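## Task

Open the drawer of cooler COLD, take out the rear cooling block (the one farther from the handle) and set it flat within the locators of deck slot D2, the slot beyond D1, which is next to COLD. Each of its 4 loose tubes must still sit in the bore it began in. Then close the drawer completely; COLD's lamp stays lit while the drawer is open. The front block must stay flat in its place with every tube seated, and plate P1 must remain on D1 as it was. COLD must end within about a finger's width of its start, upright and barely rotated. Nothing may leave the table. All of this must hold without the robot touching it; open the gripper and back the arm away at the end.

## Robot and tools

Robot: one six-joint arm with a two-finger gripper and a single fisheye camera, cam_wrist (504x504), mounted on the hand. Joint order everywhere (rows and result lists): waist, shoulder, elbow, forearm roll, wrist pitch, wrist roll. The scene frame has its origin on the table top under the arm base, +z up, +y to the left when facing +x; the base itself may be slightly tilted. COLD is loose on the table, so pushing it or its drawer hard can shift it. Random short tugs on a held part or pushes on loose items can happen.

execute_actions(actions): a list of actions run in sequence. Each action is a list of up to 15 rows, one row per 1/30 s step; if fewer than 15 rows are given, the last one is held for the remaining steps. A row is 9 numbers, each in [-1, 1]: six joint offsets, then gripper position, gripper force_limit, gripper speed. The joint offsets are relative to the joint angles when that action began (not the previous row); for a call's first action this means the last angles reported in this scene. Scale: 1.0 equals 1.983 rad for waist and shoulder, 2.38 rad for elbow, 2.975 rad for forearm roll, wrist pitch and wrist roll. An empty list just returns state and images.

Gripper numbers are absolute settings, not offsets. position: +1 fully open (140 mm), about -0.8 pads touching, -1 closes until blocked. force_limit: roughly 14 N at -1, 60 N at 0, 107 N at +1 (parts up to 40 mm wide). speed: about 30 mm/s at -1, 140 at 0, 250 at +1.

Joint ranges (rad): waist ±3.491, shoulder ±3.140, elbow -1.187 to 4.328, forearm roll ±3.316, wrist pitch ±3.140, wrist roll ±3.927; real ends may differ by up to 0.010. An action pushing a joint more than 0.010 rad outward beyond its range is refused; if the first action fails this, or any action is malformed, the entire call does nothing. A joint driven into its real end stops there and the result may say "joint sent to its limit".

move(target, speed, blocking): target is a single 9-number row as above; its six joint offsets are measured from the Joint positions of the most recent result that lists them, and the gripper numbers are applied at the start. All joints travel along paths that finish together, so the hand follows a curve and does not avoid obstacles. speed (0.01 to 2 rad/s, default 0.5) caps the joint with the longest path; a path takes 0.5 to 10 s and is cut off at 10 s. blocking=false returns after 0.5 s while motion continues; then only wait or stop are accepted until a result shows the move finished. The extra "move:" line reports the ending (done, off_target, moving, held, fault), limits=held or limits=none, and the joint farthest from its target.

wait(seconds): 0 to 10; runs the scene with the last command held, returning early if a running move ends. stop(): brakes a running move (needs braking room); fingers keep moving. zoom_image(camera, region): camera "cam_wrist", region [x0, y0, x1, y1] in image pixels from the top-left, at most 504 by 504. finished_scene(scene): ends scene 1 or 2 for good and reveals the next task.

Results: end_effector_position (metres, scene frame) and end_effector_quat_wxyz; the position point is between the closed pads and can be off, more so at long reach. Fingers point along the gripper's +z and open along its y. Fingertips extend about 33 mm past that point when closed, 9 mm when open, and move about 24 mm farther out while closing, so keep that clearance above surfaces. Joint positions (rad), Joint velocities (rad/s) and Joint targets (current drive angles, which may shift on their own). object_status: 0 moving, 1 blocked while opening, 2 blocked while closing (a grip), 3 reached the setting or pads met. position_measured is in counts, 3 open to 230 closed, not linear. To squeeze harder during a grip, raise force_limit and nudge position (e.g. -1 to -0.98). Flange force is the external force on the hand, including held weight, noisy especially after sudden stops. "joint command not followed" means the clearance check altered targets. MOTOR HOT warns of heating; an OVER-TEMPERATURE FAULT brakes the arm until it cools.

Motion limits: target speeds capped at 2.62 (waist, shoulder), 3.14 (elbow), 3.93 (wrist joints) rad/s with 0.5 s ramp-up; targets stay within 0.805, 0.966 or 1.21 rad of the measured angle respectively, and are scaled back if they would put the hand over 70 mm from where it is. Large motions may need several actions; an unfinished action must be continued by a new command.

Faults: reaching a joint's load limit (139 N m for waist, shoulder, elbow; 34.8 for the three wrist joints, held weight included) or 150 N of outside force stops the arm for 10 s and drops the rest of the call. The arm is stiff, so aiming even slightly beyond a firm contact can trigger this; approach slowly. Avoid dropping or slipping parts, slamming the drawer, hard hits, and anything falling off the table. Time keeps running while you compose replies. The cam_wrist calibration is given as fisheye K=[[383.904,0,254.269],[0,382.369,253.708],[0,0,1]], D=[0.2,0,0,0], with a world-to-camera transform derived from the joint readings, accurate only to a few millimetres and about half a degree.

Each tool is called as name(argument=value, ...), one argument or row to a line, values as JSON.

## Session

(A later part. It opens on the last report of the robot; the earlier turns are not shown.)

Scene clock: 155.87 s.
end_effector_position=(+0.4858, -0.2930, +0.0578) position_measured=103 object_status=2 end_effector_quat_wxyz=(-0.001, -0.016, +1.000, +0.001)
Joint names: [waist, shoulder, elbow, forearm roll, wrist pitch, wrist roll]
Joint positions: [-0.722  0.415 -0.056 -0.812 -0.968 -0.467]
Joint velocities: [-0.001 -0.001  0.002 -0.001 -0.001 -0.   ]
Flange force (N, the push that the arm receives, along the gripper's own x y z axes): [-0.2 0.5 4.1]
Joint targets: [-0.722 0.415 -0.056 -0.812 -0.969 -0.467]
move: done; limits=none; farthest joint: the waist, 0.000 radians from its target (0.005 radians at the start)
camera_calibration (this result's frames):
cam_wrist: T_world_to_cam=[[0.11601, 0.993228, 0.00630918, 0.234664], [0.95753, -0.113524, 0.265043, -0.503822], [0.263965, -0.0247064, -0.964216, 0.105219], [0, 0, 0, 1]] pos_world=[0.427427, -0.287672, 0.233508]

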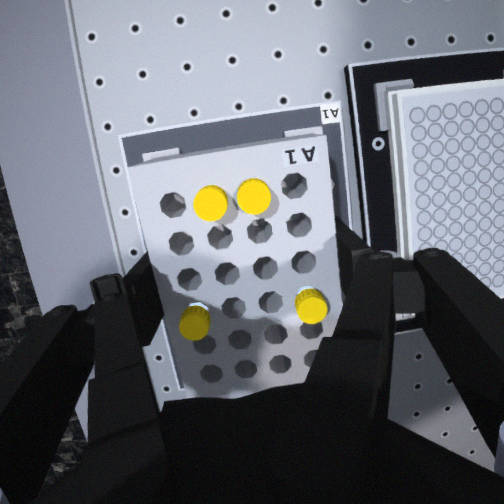

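move(
  target=[0.0009,0.0005,0.0016,0.0005,-0.0005,-0.0007,-1,0.2,-0.9],
  speed=0.01,
)

move(
  target=[0.0013,0.0018,0,-0.0005,0.0013,0.0003,-1,0.2,-0.9],
  speed=0.01,
)

Scene clock: 157.20 s.
end_effector_position=(+0.4874, -0.2929, +0.0577) position_measured=103 object_status=2 end_effector_quat_wxyz=(-0.001, -0.017, +1.000, +0.001)
Joint names: [waist, shoulder, elbow, forearm roll, wrist pitch, wrist roll]
Joint positions: [-0.721  0.416 -0.052 -0.81  -0.97  -0.469]
Joint velocities: [ 0.     0.001  0.002 -0.001 -0.    -0.   ]
Flange force (N, the push that the arm receives, along the gripper's own x y z axes): [1.5 0.9 3.0]
Joint targets: [-0.721 0.416 -0.052 -0.810 -0.970 -0.469]
move: done; limits=none; farthest joint: the waist, 0.000 radians from its target (0.002 radians at the start)
camera_calibration (this result's frames):
cam_wrist: T_world_to_cam=[[0.114234, 0.993431, 0.00681015, 0.235224], [0.957844, -0.111955, 0.264577, -0.505024], [0.263601, -0.0237006, -0.964341, 0.105173], [0, 0, 0, 1]] pos_world=[0.42914, -0.287727, 0.233438]

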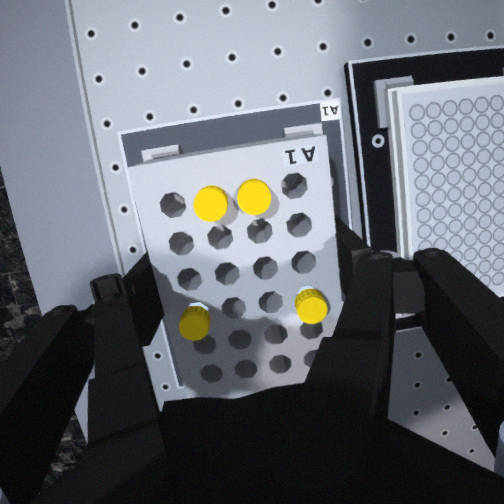

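Scene clock: 157.90 s.
end_effector_position=(+0.4872, -0.2928, +0.0552) position_measured=103 object_status=2 end_effector_quat_wxyz=(-0.002, -0.017, +1.000, +0.001)
Joint names: [waist, shoulder, elbow, forearm roll, wrist pitch, wrist roll]
Joint positions: [-0.718  0.42  -0.052 -0.812 -0.966 -0.469]
Joint velocities: [ 0.001  0.001  0.001 -0.002  0.001  0.   ]
Flange force (N, the push that the arm receives, along the gripper's own x y z axes): [1.1 -0.5 4.4]
Joint targets: [-0.718 0.420 -0.052 -0.812 -0.966 -0.469]
move: done; limits=none; farthest joint: the waist, 0.000 radians from its target (0.002 radians at the start)
camera_calibration (this result's frames):
cam_wrist: T_world_to_cam=[[0.114329, 0.993419, 0.00682817, 0.235162], [0.957935, -0.112062, 0.264202, -0.504196], [0.263229, -0.0236652, -0.964443, 0.103092], [0, 0, 0, 1]] pos_world=[0.428964, -0.287676, 0.23103]

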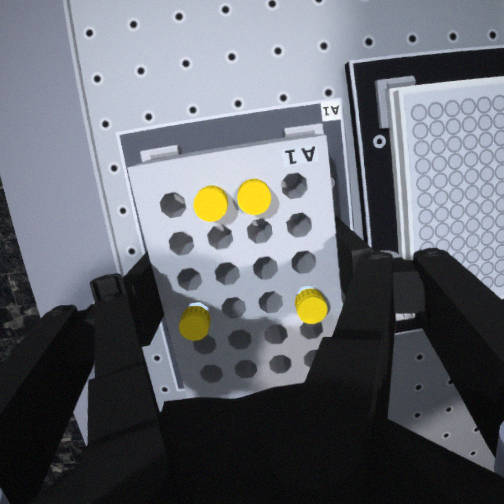

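move(
  target=[0.0011,0.0015,0.0001,-0.0004,0.001,0.0003,-1,0.2,-0.9],
  speed=0.01,
)

Scene clock: 158.83 s.
end_effector_position=(+0.4872, -0.2928, +0.0534) position_measured=103 object_status=2 end_effector_quat_wxyz=(-0.002, -0.017, +1.000, +0.001)
Joint names: [waist, shoulder, elbow, forearm roll, wrist pitch, wrist roll]
Joint positions: [-0.716  0.422 -0.052 -0.813 -0.963 -0.468]
Joint velocities: [ 0.001  0.001 -0.    -0.001  0.001  0.   ]
Flange force (N, the push that the arm receives, along the gripper's own x y z axes): [10.7 28.8 -80.0]
Joint targets: [-0.716 0.423 -0.052 -0.813 -0.963 -0.468]
move: done; limits=none; farthest joint: the shoulder, 0.001 radians from its target (0.003 radians at the start)
camera_calibration (this result's frames):
cam_wrist: T_world_to_cam=[[0.113831, 0.993477, 0.00680542, 0.235373], [0.958051, -0.111581, 0.263986, -0.503609], [0.263024, -0.02353, -0.964502, 0.101499], [0, 0, 0, 1]] pos_world=[0.428994, -0.287642, 0.229241]

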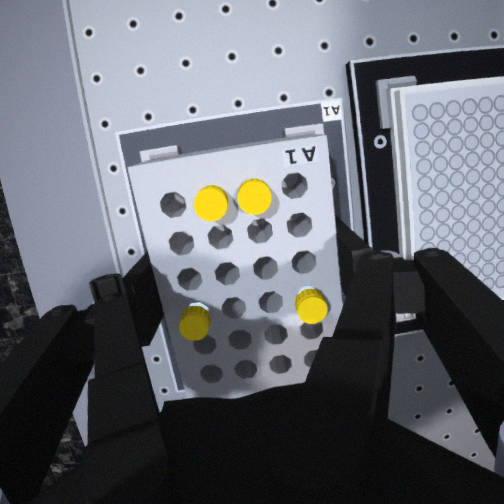

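move(
  target=[-0.0005,-0.0007,0,0.0002,-0.0005,0,-1,0.2,-0.9],
  speed=0.01,
)

move(
  target=[0,0,0,0,0,0,0.4,0,-0.9],
)

move(
  target=[-0.027,-0.0345,0,0.011,-0.027,-0.007,0.4,0,0],
  speed=0.08,
)

move(
  target=[0,0.026,0.174,0.034,-0.09,-0.1,1,0,0],
  speed=0.5,
)

zoom_image(
  camera="cam_wrist",
  region=[130,0,370,200],
)

Scene clock: 160.40 s.
end_effector_position=(+0.4872, -0.2927, +0.0542) position_measured=103 object_status=2 end_effector_quat_wxyz=(-0.002, -0.017, +1.000, +0.001)
Joint names: [waist, shoulder, elbow, forearm roll, wrist pitch, wrist roll]
Joint positions: [-0.717  0.421 -0.052 -0.812 -0.965 -0.468]
Joint velocities: [-0.001 -0.001  0.003  0.002 -0.     0.   ]
Flange force (N, the push that the arm receives, along the gripper's own x y z axes): [0.4 0.5 3.8]
Joint targets: [-0.717 0.421 -0.052 -0.812 -0.965 -0.468]
move: done; limits=none; farthest joint: the waist, 0.000 radians from its target (0.001 radians at the start)
camera_calibration (this result's frames):
cam_wrist: T_world_to_cam=[[0.113668, 0.993494, 0.00696769, 0.235418], [0.958035, -0.111463, 0.264093, -0.503815], [0.263152, -0.0233436, -0.964472, 0.10224], [0, 0, 0, 1]] pos_world=[0.429008, -0.287657, 0.230021]

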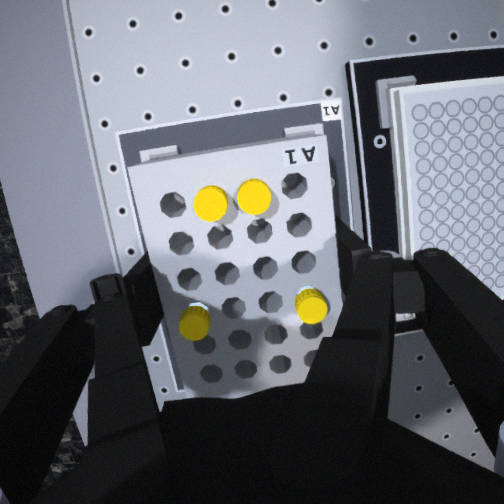

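Scene clock: 161.03 s.
end_effector_position=(+0.4872, -0.2927, +0.0543) position_measured=78 object_status=3 end_effector_quat_wxyz=(-0.002, -0.017, +1.000, +0.001)
Joint names: [waist, shoulder, elbow, forearm roll, wrist pitch, wrist roll]
Joint positions: [-0.717  0.421 -0.052 -0.812 -0.965 -0.468]
Joint velocities: [ 0.    -0.001 -0.001 -0.     0.001 -0.   ]
Flange force (N, the push that the arm receives, along the gripper's own x y z axes): [1.0 1.5 -4.6]
Joint targets: [-0.717 0.421 -0.052 -0.812 -0.965 -0.468]
move: done; limits=none; farthest joint: the waist, 0.000 radians from its target (0.000 radians at the start)
camera_calibration (this result's frames):
cam_wrist: T_world_to_cam=[[0.113539, 0.99351, 0.00691438, 0.23549], [0.95806, -0.111325, 0.26406, -0.503811], [0.263116, -0.0233567, -0.964481, 0.102306], [0, 0, 0, 1]] pos_world=[0.429026, -0.287659, 0.23008]

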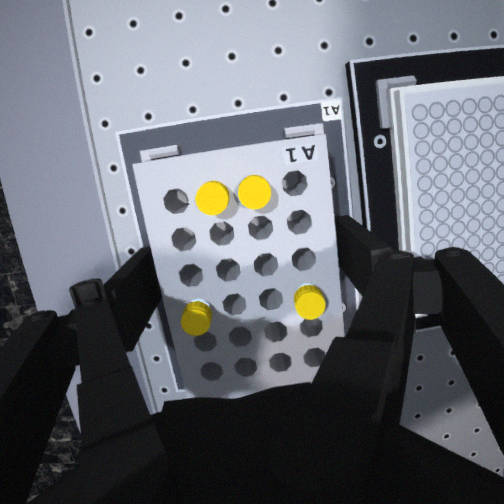

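Scene clock: 162.37 s.
end_effector_position=(+0.4874, -0.2941, +0.1034) position_measured=78 object_status=3 end_effector_quat_wxyz=(-0.001, -0.016, +1.000, +0.000)
Joint names: [waist, shoulder, elbow, forearm roll, wrist pitch, wrist roll]
Joint positions: [-0.77   0.353 -0.052 -0.779 -1.045 -0.488]
Joint velocities: [-0.001 -0.001  0.    -0.    -0.001 -0.   ]
Flange force (N, the push that the arm receives, along the gripper's own x y z axes): [1.8 0.0 -5.7]
Joint targets: [-0.770 0.353 -0.052 -0.779 -1.045 -0.488]
move: done; limits=none; farthest joint: the waist, 0.000 radians from its target (0.054 radians at the start)
camera_calibration (this result's frames):
cam_wrist: T_world_to_cam=[[0.116391, 0.993191, 0.00490993, 0.235182], [0.957552, -0.113524, 0.264965, -0.517601], [0.263718, -0.026138, -0.964246, 0.148424], [0, 0, 0, 1]] pos_world=[0.429115, -0.288462, 0.279109]

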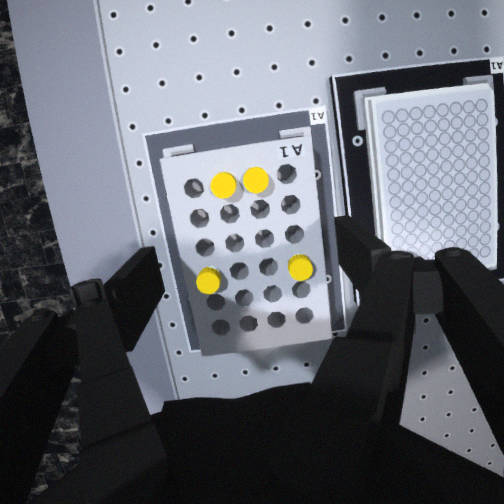

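Scene clock: 163.70 s.
end_effector_position=(+0.6265, -0.3112, +0.2006) position_measured=3 object_status=3 end_effector_quat_wxyz=(-0.000, +0.003, +1.000, -0.001)
Joint names: [waist, shoulder, elbow, forearm roll, wrist pitch, wrist roll]
Joint positions: [-0.77   0.404  0.362 -0.678 -1.313 -0.786]
Joint velocities: [-0.     0.001 -0.    -0.    -0.001 -0.   ]
Flange force (N, the push that the arm receives, along the gripper's own x y z axes): [-0.8 -0.6 -5.1]
Joint targets: [-0.770 0.404 0.363 -0.678 -1.313 -0.786]
move: done; limits=none; farthest joint: the waist, 0.000 radians from its target (0.000 radians at the start)
camera_calibration (this result's frames):
cam_wrist: T_world_to_cam=[[0.152892, 0.988241, 0.00172596, 0.211723], [0.952074, -0.147765, 0.267806, -0.686325], [0.264912, -0.0393022, -0.963471, 0.200076], [0, 0, 0, 1]] pos_world=[0.568059, -0.302784, 0.376204]

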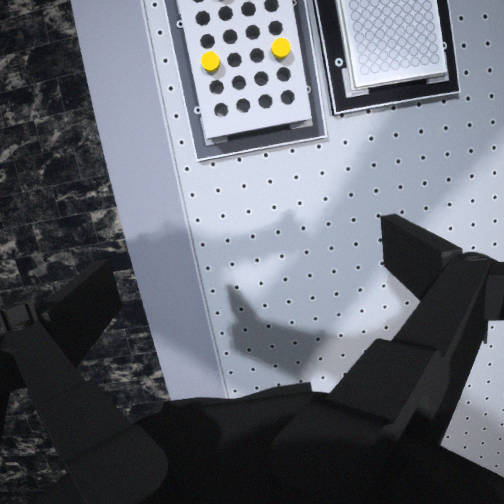

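Region (130, 0, 370, 200) of cam_wrist's 504x504 image, scaled by 2.100, with more detail than that image has.

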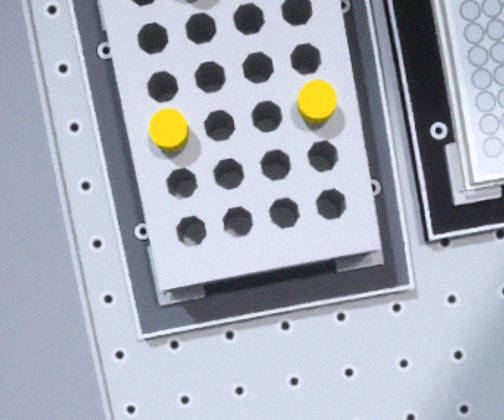

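move(
  target=[0.195,-0.381,-0.174,0.056,-0.023,-0.15,1,0,0],
  speed=0.8,
)

move(
  target=[0.5418,-0.2912,-0.3517,0.2525,0.1523,-0.3724,1,0,0],
  speed=0.8,
)

move(
  target=[0,0.06,-0.03,0,0.064,0,1,0,0],
  speed=0.4,
)

Scene clock: 166.40 s.
end_effector_position=(+0.5735, +0.0042, +0.3304) position_measured=3 object_status=3 end_effector_quat_wxyz=(-0.001, -0.034, +0.999, +0.001)
Joint names: [waist, shoulder, elbow, forearm roll, wrist pitch, wrist roll]
Joint positions: [-0.384 -0.351 -0.052 -0.512 -1.381 -1.232]
Joint velocities: [ 0.    -0.002 -0.002  0.001 -0.    -0.001]
Flange force (N, the push that the arm receives, along the gripper's own x y z axes): [0.9 -1.0 -3.7]
Joint targets: [-0.384 -0.351 -0.052 -0.512 -1.381 -1.232]
move: done; limits=none; farthest joint: the waist, 0.000 radians from its target (0.387 radians at the start)
camera_calibration (this result's frames):
cam_wrist: T_world_to_cam=[[0.0790199, 0.996857, 0.00571049, -0.0510966], [0.960953, -0.0776952, 0.265579, -0.628667], [0.265188, -0.0154985, -0.964072, 0.351485], [0, 0, 0, 1]] pos_world=[0.514948, 0.00753905, 0.506109]

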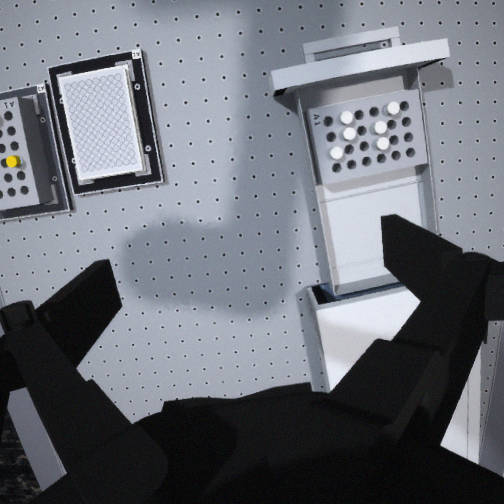

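Scene clock: 168.40 s.
end_effector_position=(+0.4106, +0.1144, +0.1994) position_measured=3 object_status=3 end_effector_quat_wxyz=(+0.014, -0.048, +0.999, -0.012)
Joint names: [waist, shoulder, elbow, forearm roll, wrist pitch, wrist roll]
Joint positions: [ 0.691 -0.929 -0.889  0.239 -0.928 -2.34 ]
Joint velocities: [ 0.001 -0.001 -0.001  0.001  0.    -0.001]
Flange force (N, the push that the arm receives, along the gripper's own x y z axes): no reading
Joint targets: [0.691 -0.929 -0.889 0.239 -0.928 -2.340]
move: done; limits=none; farthest joint: the waist, 0.000 radians from its target (1.074 radians at the start)
camera_calibration (this result's frames):
cam_wrist: T_world_to_cam=[[0.052904, 0.998453, -0.0171112, -0.132237], [0.954026, -0.0454729, 0.296254, -0.435743], [0.295018, -0.0319976, -0.954956, 0.257885], [0, 0, 0, 1]] pos_world=[0.346625, 0.12047, 0.373097]

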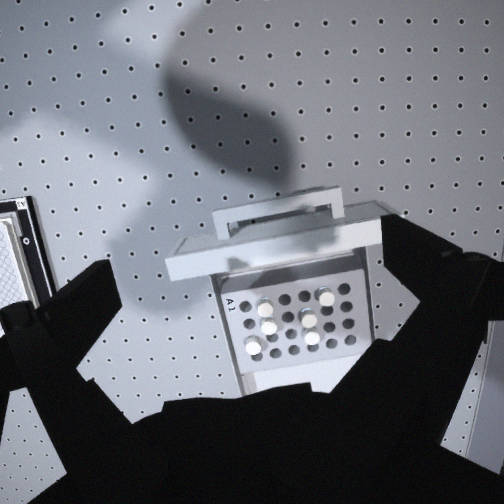

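Scene clock: 169.37 s.
end_effector_position=(+0.3956, +0.1271, +0.1445) position_measured=3 object_status=3 end_effector_quat_wxyz=(+0.004, -0.064, +0.998, -0.000)
Joint names: [waist, shoulder, elbow, forearm roll, wrist pitch, wrist roll]
Joint positions: [ 0.691 -0.81  -0.96   0.239 -0.738 -2.34 ]
Joint velocities: [-0.     0.     0.001  0.     0.001  0.   ]
Flange force (N, the push that the arm receives, along the gripper's own x y z axes): no reading
Joint targets: [0.691 -0.810 -0.960 0.239 -0.738 -2.340]
move: done; limits=none; farthest joint: the waist, 0.000 radians from its target (0.000 radians at the start)
camera_calibration (this result's frames):
cam_wrist: T_world_to_cam=[[0.0192169, 0.999803, 0.00497635, -0.135085], [0.96093, -0.0198439, 0.27608, -0.407587], [0.276124, -0.000523488, -0.961122, 0.214669], [0, 0, 0, 1]] pos_world=[0.334983, 0.127082, 0.319522]

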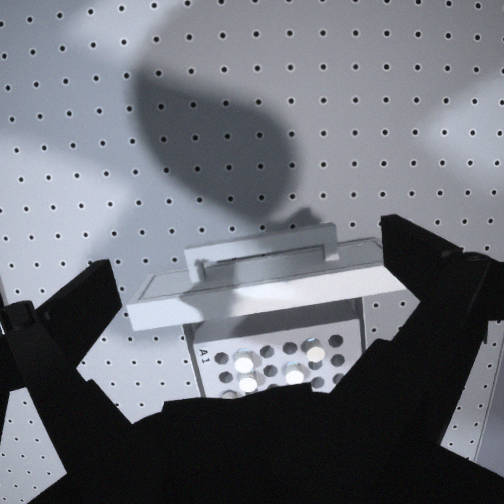

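move(
  target=[-0.0373,0.1836,-0.018,0.0266,0.1348,-0.0175,1,0,0],
  speed=0.2,
)

move(
  target=[-0.0464,0.0595,0.0941,-0.072,-0.0292,0.0948,1,0,0],
  speed=0.1,
)

move(
  target=[-0.054,0.0721,0.1143,-0.0541,-0.0424,0.0756,1,0,0],
  speed=0.12,
)

move(
  target=[-0.0408,0.0691,0.108,-0.0242,-0.042,0.038,1,0,0],
  speed=0.12,
)

move(
  target=[-0.015,0.0353,0.0559,-0.0067,-0.0222,0.0114,1,0,0],
  speed=0.08,
)

Scene clock: 172.77 s.
end_effector_position=(+0.3929, +0.1331, +0.0456) position_measured=3 object_status=3 end_effector_quat_wxyz=(-0.003, -0.072, +0.997, +0.000)
Joint names: [waist, shoulder, elbow, forearm roll, wrist pitch, wrist roll]
Joint positions: [ 0.617 -0.446 -1.003  0.319 -0.337 -2.392]
Joint velocities: [-0.001  0.002  0.001  0.001  0.001 -0.   ]
Flange force (N, the push that the arm receives, along the gripper's own x y z axes): no reading
Joint targets: [0.617 -0.446 -1.003 0.319 -0.337 -2.392]
move: done; limits=none; farthest joint: the waist, 0.000 radians from its target (0.074 radians at the start)
camera_calibration (this result's frames):
cam_wrist: T_world_to_cam=[[0.00401514, 0.999983, 0.0042033, -0.134561], [0.965165, -0.00497492, 0.261595, -0.380575], [0.261612, 0.00300653, -0.965169, 0.125839], [0, 0, 0, 1]] pos_world=[0.334937, 0.132287, 0.221578]

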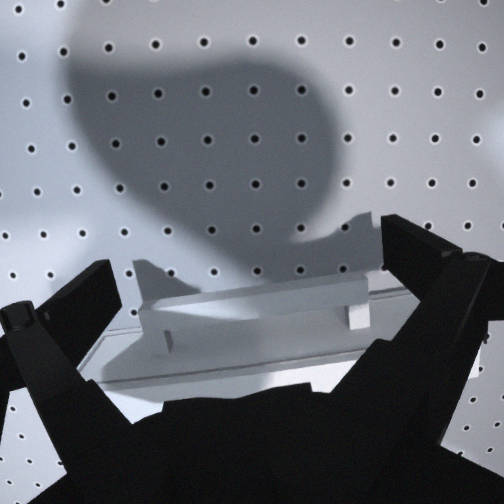

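Scene clock: 175.97 s.
end_effector_position=(+0.4518, +0.1426, +0.0453) position_measured=3 object_status=3 end_effector_quat_wxyz=(-0.004, -0.074, +0.997, +0.001)
Joint names: [waist, shoulder, elbow, forearm roll, wrist pitch, wrist roll]
Joint positions: [ 0.525 -0.328 -0.779  0.104 -0.424 -2.11 ]
Joint velocities: [-0.001  0.001  0.    -0.001 -0.     0.001]
Flange force (N, the push that the arm receives, along the gripper's own x y z axes): no reading
Joint targets: [0.525 -0.328 -0.779 0.104 -0.424 -2.110]
move: done; limits=none; farthest joint: the waist, 0.000 radians from its target (0.092 radians at the start)
camera_calibration (this result's frames):
cam_wrist: T_world_to_cam=[[-0.000580428, 0.999983, 0.00580299, -0.142297], [0.965428, -0.000952299, 0.260667, -0.437941], [0.260668, 0.00575367, -0.965411, 0.11017], [0, 0, 0, 1]] pos_world=[0.394, 0.141244, 0.221341]

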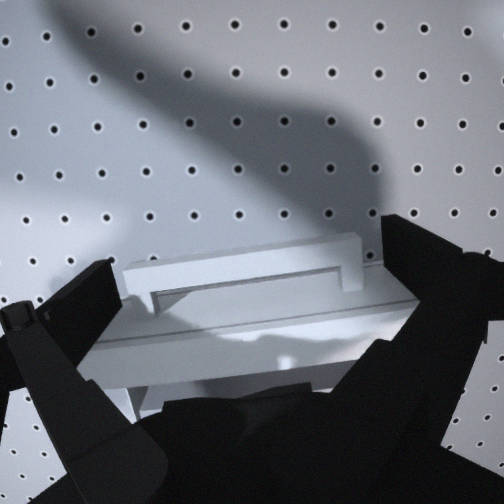

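Scene clock: 178.60 s.
end_effector_position=(+0.5301, +0.1546, +0.0449) position_measured=3 object_status=3 end_effector_quat_wxyz=(-0.004, -0.074, +0.997, +0.003)
Joint names: [waist, shoulder, elbow, forearm roll, wrist pitch, wrist roll]
Joint positions: [ 0.418 -0.185 -0.507 -0.056 -0.55  -1.885]
Joint velocities: [-0.001  0.     0.002  0.    -0.001  0.001]
Flange force (N, the push that the arm receives, along the gripper's own x y z axes): [2.4 -2.6 -6.6]
Joint targets: [0.418 -0.185 -0.507 -0.057 -0.550 -1.885]
move: done; limits=none; farthest joint: the waist, 0.000 radians from its target (0.107 radians at the start)
camera_calibration (this result's frames):
cam_wrist: T_world_to_cam=[[-0.0000073014, 0.999957, 0.0092392, -0.154615], [0.965673, -0.00239295, 0.259751, -0.513332], [0.259762, 0.00892394, -0.965631, 0.0892431], [0, 0, 0, 1]] pos_world=[0.472527, 0.152584, 0.220943]

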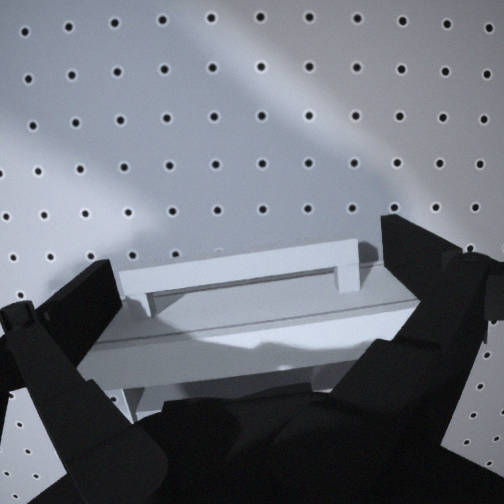

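Scene clock: 181.10 s.
end_effector_position=(+0.6100, +0.1633, +0.0448) position_measured=3 object_status=3 end_effector_quat_wxyz=(-0.003, -0.073, +0.997, +0.002)
Joint names: [waist, shoulder, elbow, forearm roll, wrist pitch, wrist roll]
Joint positions: [ 0.337 -0.048 -0.25  -0.128 -0.675 -1.772]
Joint velocities: [-0.     0.002  0.001 -0.    -0.001  0.001]
Flange force (N, the push that the arm receives, along the gripper's own x y z axes): [8.0 1.1 -6.5]
Joint targets: [0.337 -0.048 -0.250 -0.128 -0.675 -1.772]
move: done; limits=none; farthest joint: the waist, 0.000 radians from its target (0.081 radians at the start)
camera_calibration (this result's frames):
cam_wrist: T_world_to_cam=[[0.00124491, 0.999961, 0.00874668, -0.164065], [0.96509, -0.0034923, 0.261895, -0.590004], [0.261916, 0.0081153, -0.965057, 0.0671338], [0, 0, 0, 1]] pos_world=[0.552027, 0.161454, 0.220742]

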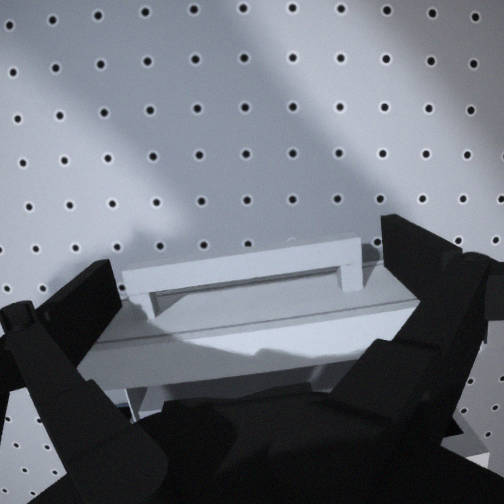

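Scene clock: 183.10 s.
end_effector_position=(+0.6502, +0.1691, +0.0450) position_measured=3 object_status=3 end_effector_quat_wxyz=(-0.003, -0.074, +0.997, +0.003)
Joint names: [waist, shoulder, elbow, forearm roll, wrist pitch, wrist roll]
Joint positions: [ 0.307  0.022 -0.117 -0.148 -0.741 -1.738]
Joint velocities: [-0.     0.     0.    -0.001 -0.001  0.001]
Flange force (N, the push that the arm receives, along the gripper's own x y z axes): [2.0 -1.8 -5.2]
Joint targets: [0.307 0.022 -0.117 -0.148 -0.741 -1.738]
move: done; limits=none; farthest joint: the waist, 0.000 radians from its target (0.030 radians at the start)
camera_calibration (this result's frames):
cam_wrist: T_world_to_cam=[[-0.000460762, 0.999953, 0.00963287, -0.168877], [0.965053, -0.00207971, 0.262048, -0.629064], [0.262056, 0.00941697, -0.965007, 0.0564222], [0, 0, 0, 1]] pos_world=[0.592217, 0.16703, 0.22092]

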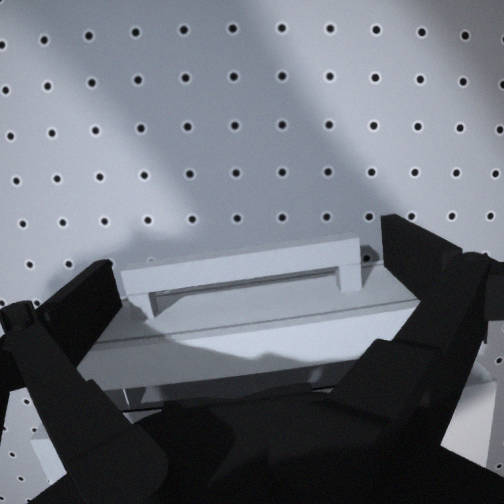

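move(
  target=[-0.0036,0.0098,0.0154,-0.0014,-0.0061,0.0024,1,0,0],
  speed=0.03,
)

move(
  target=[-0.001,0.0027,0.0042,-0.0004,-0.0017,0.0006,1,0,0],
  speed=0.01,
)

Scene clock: 185.13 s.
end_effector_position=(+0.6610, +0.1707, +0.0450) position_measured=3 object_status=3 end_effector_quat_wxyz=(-0.003, -0.074, +0.997, +0.003)
Joint names: [waist, shoulder, elbow, forearm roll, wrist pitch, wrist roll]
Joint positions: [ 0.3    0.042 -0.08  -0.153 -0.759 -1.731]
Joint velocities: [-0.001 -0.     0.002 -0.    -0.001 -0.   ]
Flange force (N, the push that the arm receives, along the gripper's own x y z axes): [1.9 -2.5 -3.4]
Joint targets: [0.300 0.042 -0.080 -0.153 -0.759 -1.731]
move: done; limits=none; farthest joint: the waist, 0.000 radians from its target (0.007 radians at the start)
camera_calibration (this result's frames):
cam_wrist: T_world_to_cam=[[-0.000862428, 0.999951, 0.00985118, -0.17023], [0.965085, -0.0017481, 0.261931, -0.639536], [0.261936, 0.00973312, -0.965036, 0.0535602], [0, 0, 0, 1]] pos_world=[0.60303, 0.168582, 0.220879]

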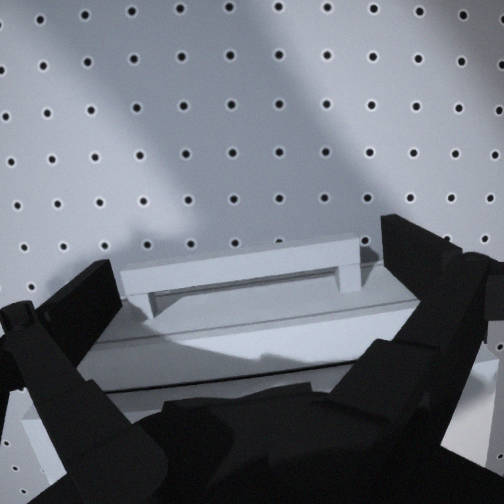

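Scene clock: 186.37 s.
end_effector_position=(+0.6639, +0.1711, +0.0449) position_measured=3 object_status=3 end_effector_quat_wxyz=(-0.003, -0.074, +0.997, +0.003)
Joint names: [waist, shoulder, elbow, forearm roll, wrist pitch, wrist roll]
Joint positions: [ 0.298  0.047 -0.071 -0.154 -0.764 -1.729]
Joint velocities: [-0.     0.001 -0.001 -0.001 -0.    -0.   ]
Flange force (N, the push that the arm receives, along the gripper's own x y z axes): [1.2 -1.4 -4.8]
Joint targets: [0.298 0.047 -0.070 -0.154 -0.764 -1.729]
move: done; limits=none; farthest joint: the shoulder, 0.001 radians from its target (0.006 radians at the start)
camera_calibration (this result's frames):
cam_wrist: T_world_to_cam=[[-0.000759568, 0.999951, 0.00988266, -0.170671], [0.965134, -0.00185378, 0.261748, -0.642284], [0.261754, 0.00973691, -0.965086, 0.052888], [0, 0, 0, 1]] pos_world=[0.605917, 0.168957, 0.220845]

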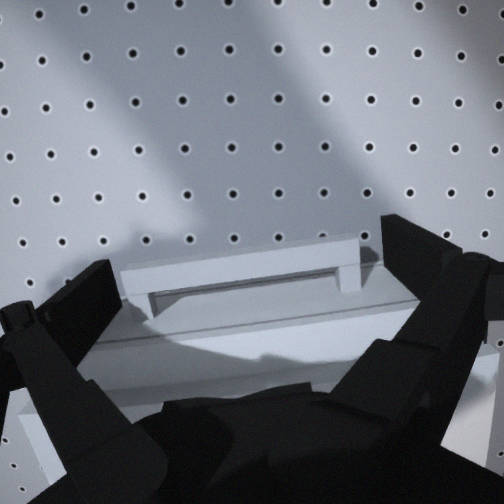

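move(
  target=[-0.0005,0.0014,0.0021,-0.0002,-0.0008,0.0003,1,0,0],
  speed=0.01,
)

move(
  target=[0.003,-0.009,-0.014,0.0013,0.0056,-0.002,1,0,0],
  speed=0.05,
)

move(
  target=[-0.02,-0.15,0,0,-0.1,0,1,0,0],
  speed=0.25,
)

move(
  target=[0,0,0,0,0,0.52,1,0,0],
  speed=1,
)

Scene clock: 187.67 s.
end_effector_position=(+0.6652, +0.1712, +0.0448) position_measured=3 object_status=3 end_effector_quat_wxyz=(-0.003, -0.074, +0.997, +0.003)
Joint names: [waist, shoulder, elbow, forearm roll, wrist pitch, wrist roll]
Joint positions: [ 0.297  0.05  -0.066 -0.154 -0.766 -1.728]
Joint velocities: [-0.     0.001  0.002  0.001 -0.     0.   ]
Flange force (N, the push that the arm receives, along the gripper's own x y z axes): [34.5 3.6 -20.1]
Joint targets: [0.297 0.050 -0.066 -0.154 -0.766 -1.728]
move: done; limits=none; farthest joint: the waist, 0.000 radians from its target (0.001 radians at the start)
camera_calibration (this result's frames):
cam_wrist: T_world_to_cam=[[-0.000614903, 0.999951, 0.00990548, -0.170927], [0.965188, -0.00199738, 0.26155, -0.643552], [0.261557, 0.00972148, -0.965139, 0.0525615], [0, 0, 0, 1]] pos_world=[0.607295, 0.169122, 0.220743]

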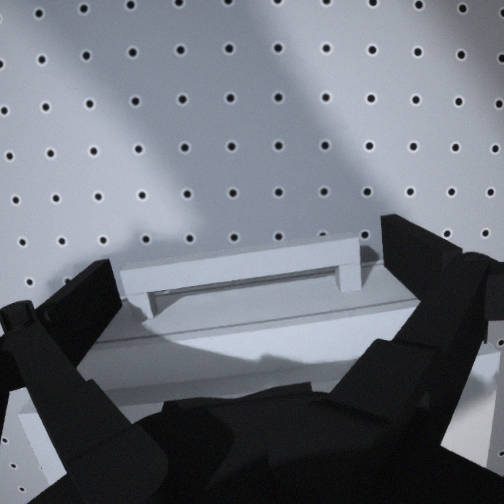

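Scene clock: 188.63 s.
end_effector_position=(+0.6557, +0.1696, +0.0450) position_measured=3 object_status=3 end_effector_quat_wxyz=(-0.003, -0.074, +0.997, +0.003)
Joint names: [waist, shoulder, elbow, forearm roll, wrist pitch, wrist roll]
Joint positions: [ 0.303  0.032 -0.099 -0.151 -0.75  -1.734]
Joint velocities: [ 0.001 -0.001  0.001 -0.     0.001 -0.   ]
Flange force (N, the push that the arm receives, along the gripper's own x y z axes): [6.8 -2.4 -7.1]
Joint targets: [0.303 0.032 -0.099 -0.151 -0.749 -1.734]
move: done; limits=none; farthest joint: the waist, 0.000 radians from its target (0.006 radians at the start)
camera_calibration (this result's frames):
cam_wrist: T_world_to_cam=[[-0.000407683, 0.999955, 0.00945149, -0.169358], [0.965019, -0.00208457, 0.26217, -0.634344], [0.262178, 0.00922775, -0.964975, 0.0549467], [0, 0, 0, 1]] pos_world=[0.597679, 0.167521, 0.220929]

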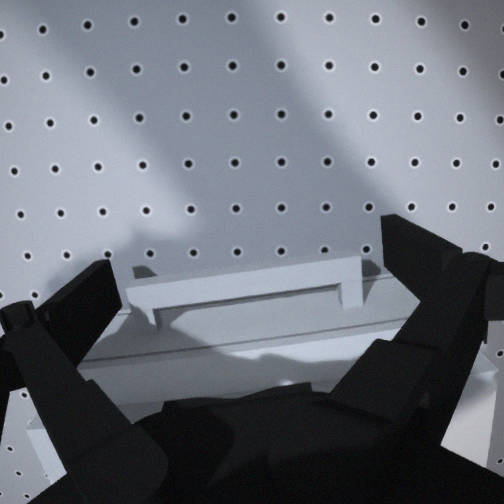

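Scene clock: 190.27 s.
end_effector_position=(+0.6360, +0.1652, +0.2111) position_measured=3 object_status=3 end_effector_quat_wxyz=(-0.002, -0.076, +0.997, +0.004)
Joint names: [waist, shoulder, elbow, forearm roll, wrist pitch, wrist roll]
Joint positions: [ 0.263 -0.266 -0.099 -0.151 -1.047 -1.734]
Joint velocities: [-0.    -0.002  0.001 -0.001 -0.001 -0.   ]
Flange force (N, the push that the arm receives, along the gripper's own x y z axes): [6.4 -2.6 -4.5]
Joint targets: [0.263 -0.266 -0.099 -0.151 -1.047 -1.734]
move: done; limits=none; farthest joint: the wrist pitch, 0.001 radians from its target (0.298 radians at the start)
camera_calibration (this result's frames):
cam_wrist: T_world_to_cam=[[-0.0049435, 0.999906, 0.0128238, -0.164439], [0.964587, 0.00138616, 0.263761, -0.659471], [0.263719, 0.0136735, -0.964503, 0.218582], [0, 0, 0, 1]] pos_world=[0.57766, 0.162349, 0.386874]

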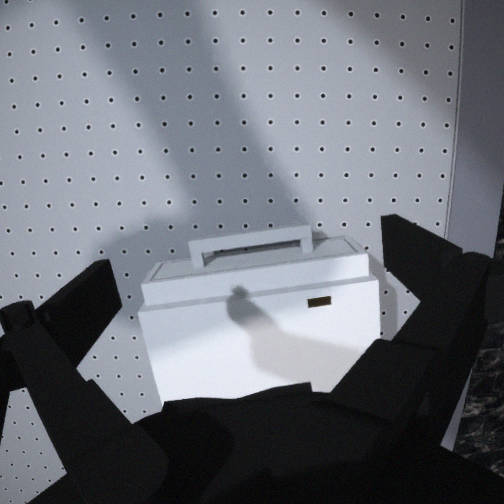

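Scene clock: 192.43 s.
end_effector_position=(+0.6360, +0.1652, +0.2111) position_measured=3 object_status=3 end_effector_quat_wxyz=(-0.002, +0.751, -0.660, -0.004)
Joint names: [waist, shoulder, elbow, forearm roll, wrist pitch, wrist roll]
Joint positions: [ 0.263 -0.266 -0.099 -0.151 -1.047 -0.188]
Joint velocities: [-0.    -0.001  0.001 -0.     0.     0.001]
Flange force (N, the push that the arm receives, along the gripper's own x y z axes): [1.7 2.6 -2.8]
Joint targets: [0.263 -0.266 -0.099 -0.151 -1.047 -0.187]
move: done; limits=none; farthest joint: the wrist roll, 0.001 radians from its target (1.547 radians at the start)
camera_calibration (this result's frames):
cam_wrist: T_world_to_cam=[[-0.999784, 0.0188737, 0.00871023, 0.631234], [0.0205426, 0.961137, 0.275307, -0.220112], [-0.00317567, 0.275427, -0.961317, 0.34442], [0, 0, 0, 1]] pos_world=[0.636714, 0.104781, 0.386197]

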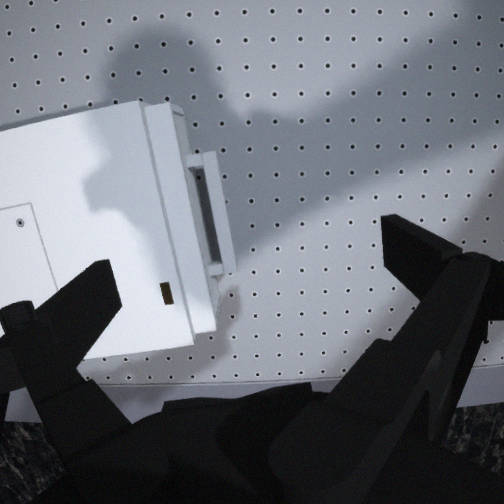

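The lamp is off and the drawer is shut.

finished_scene(
  scene=1,
)

The scene is finished: the task was done.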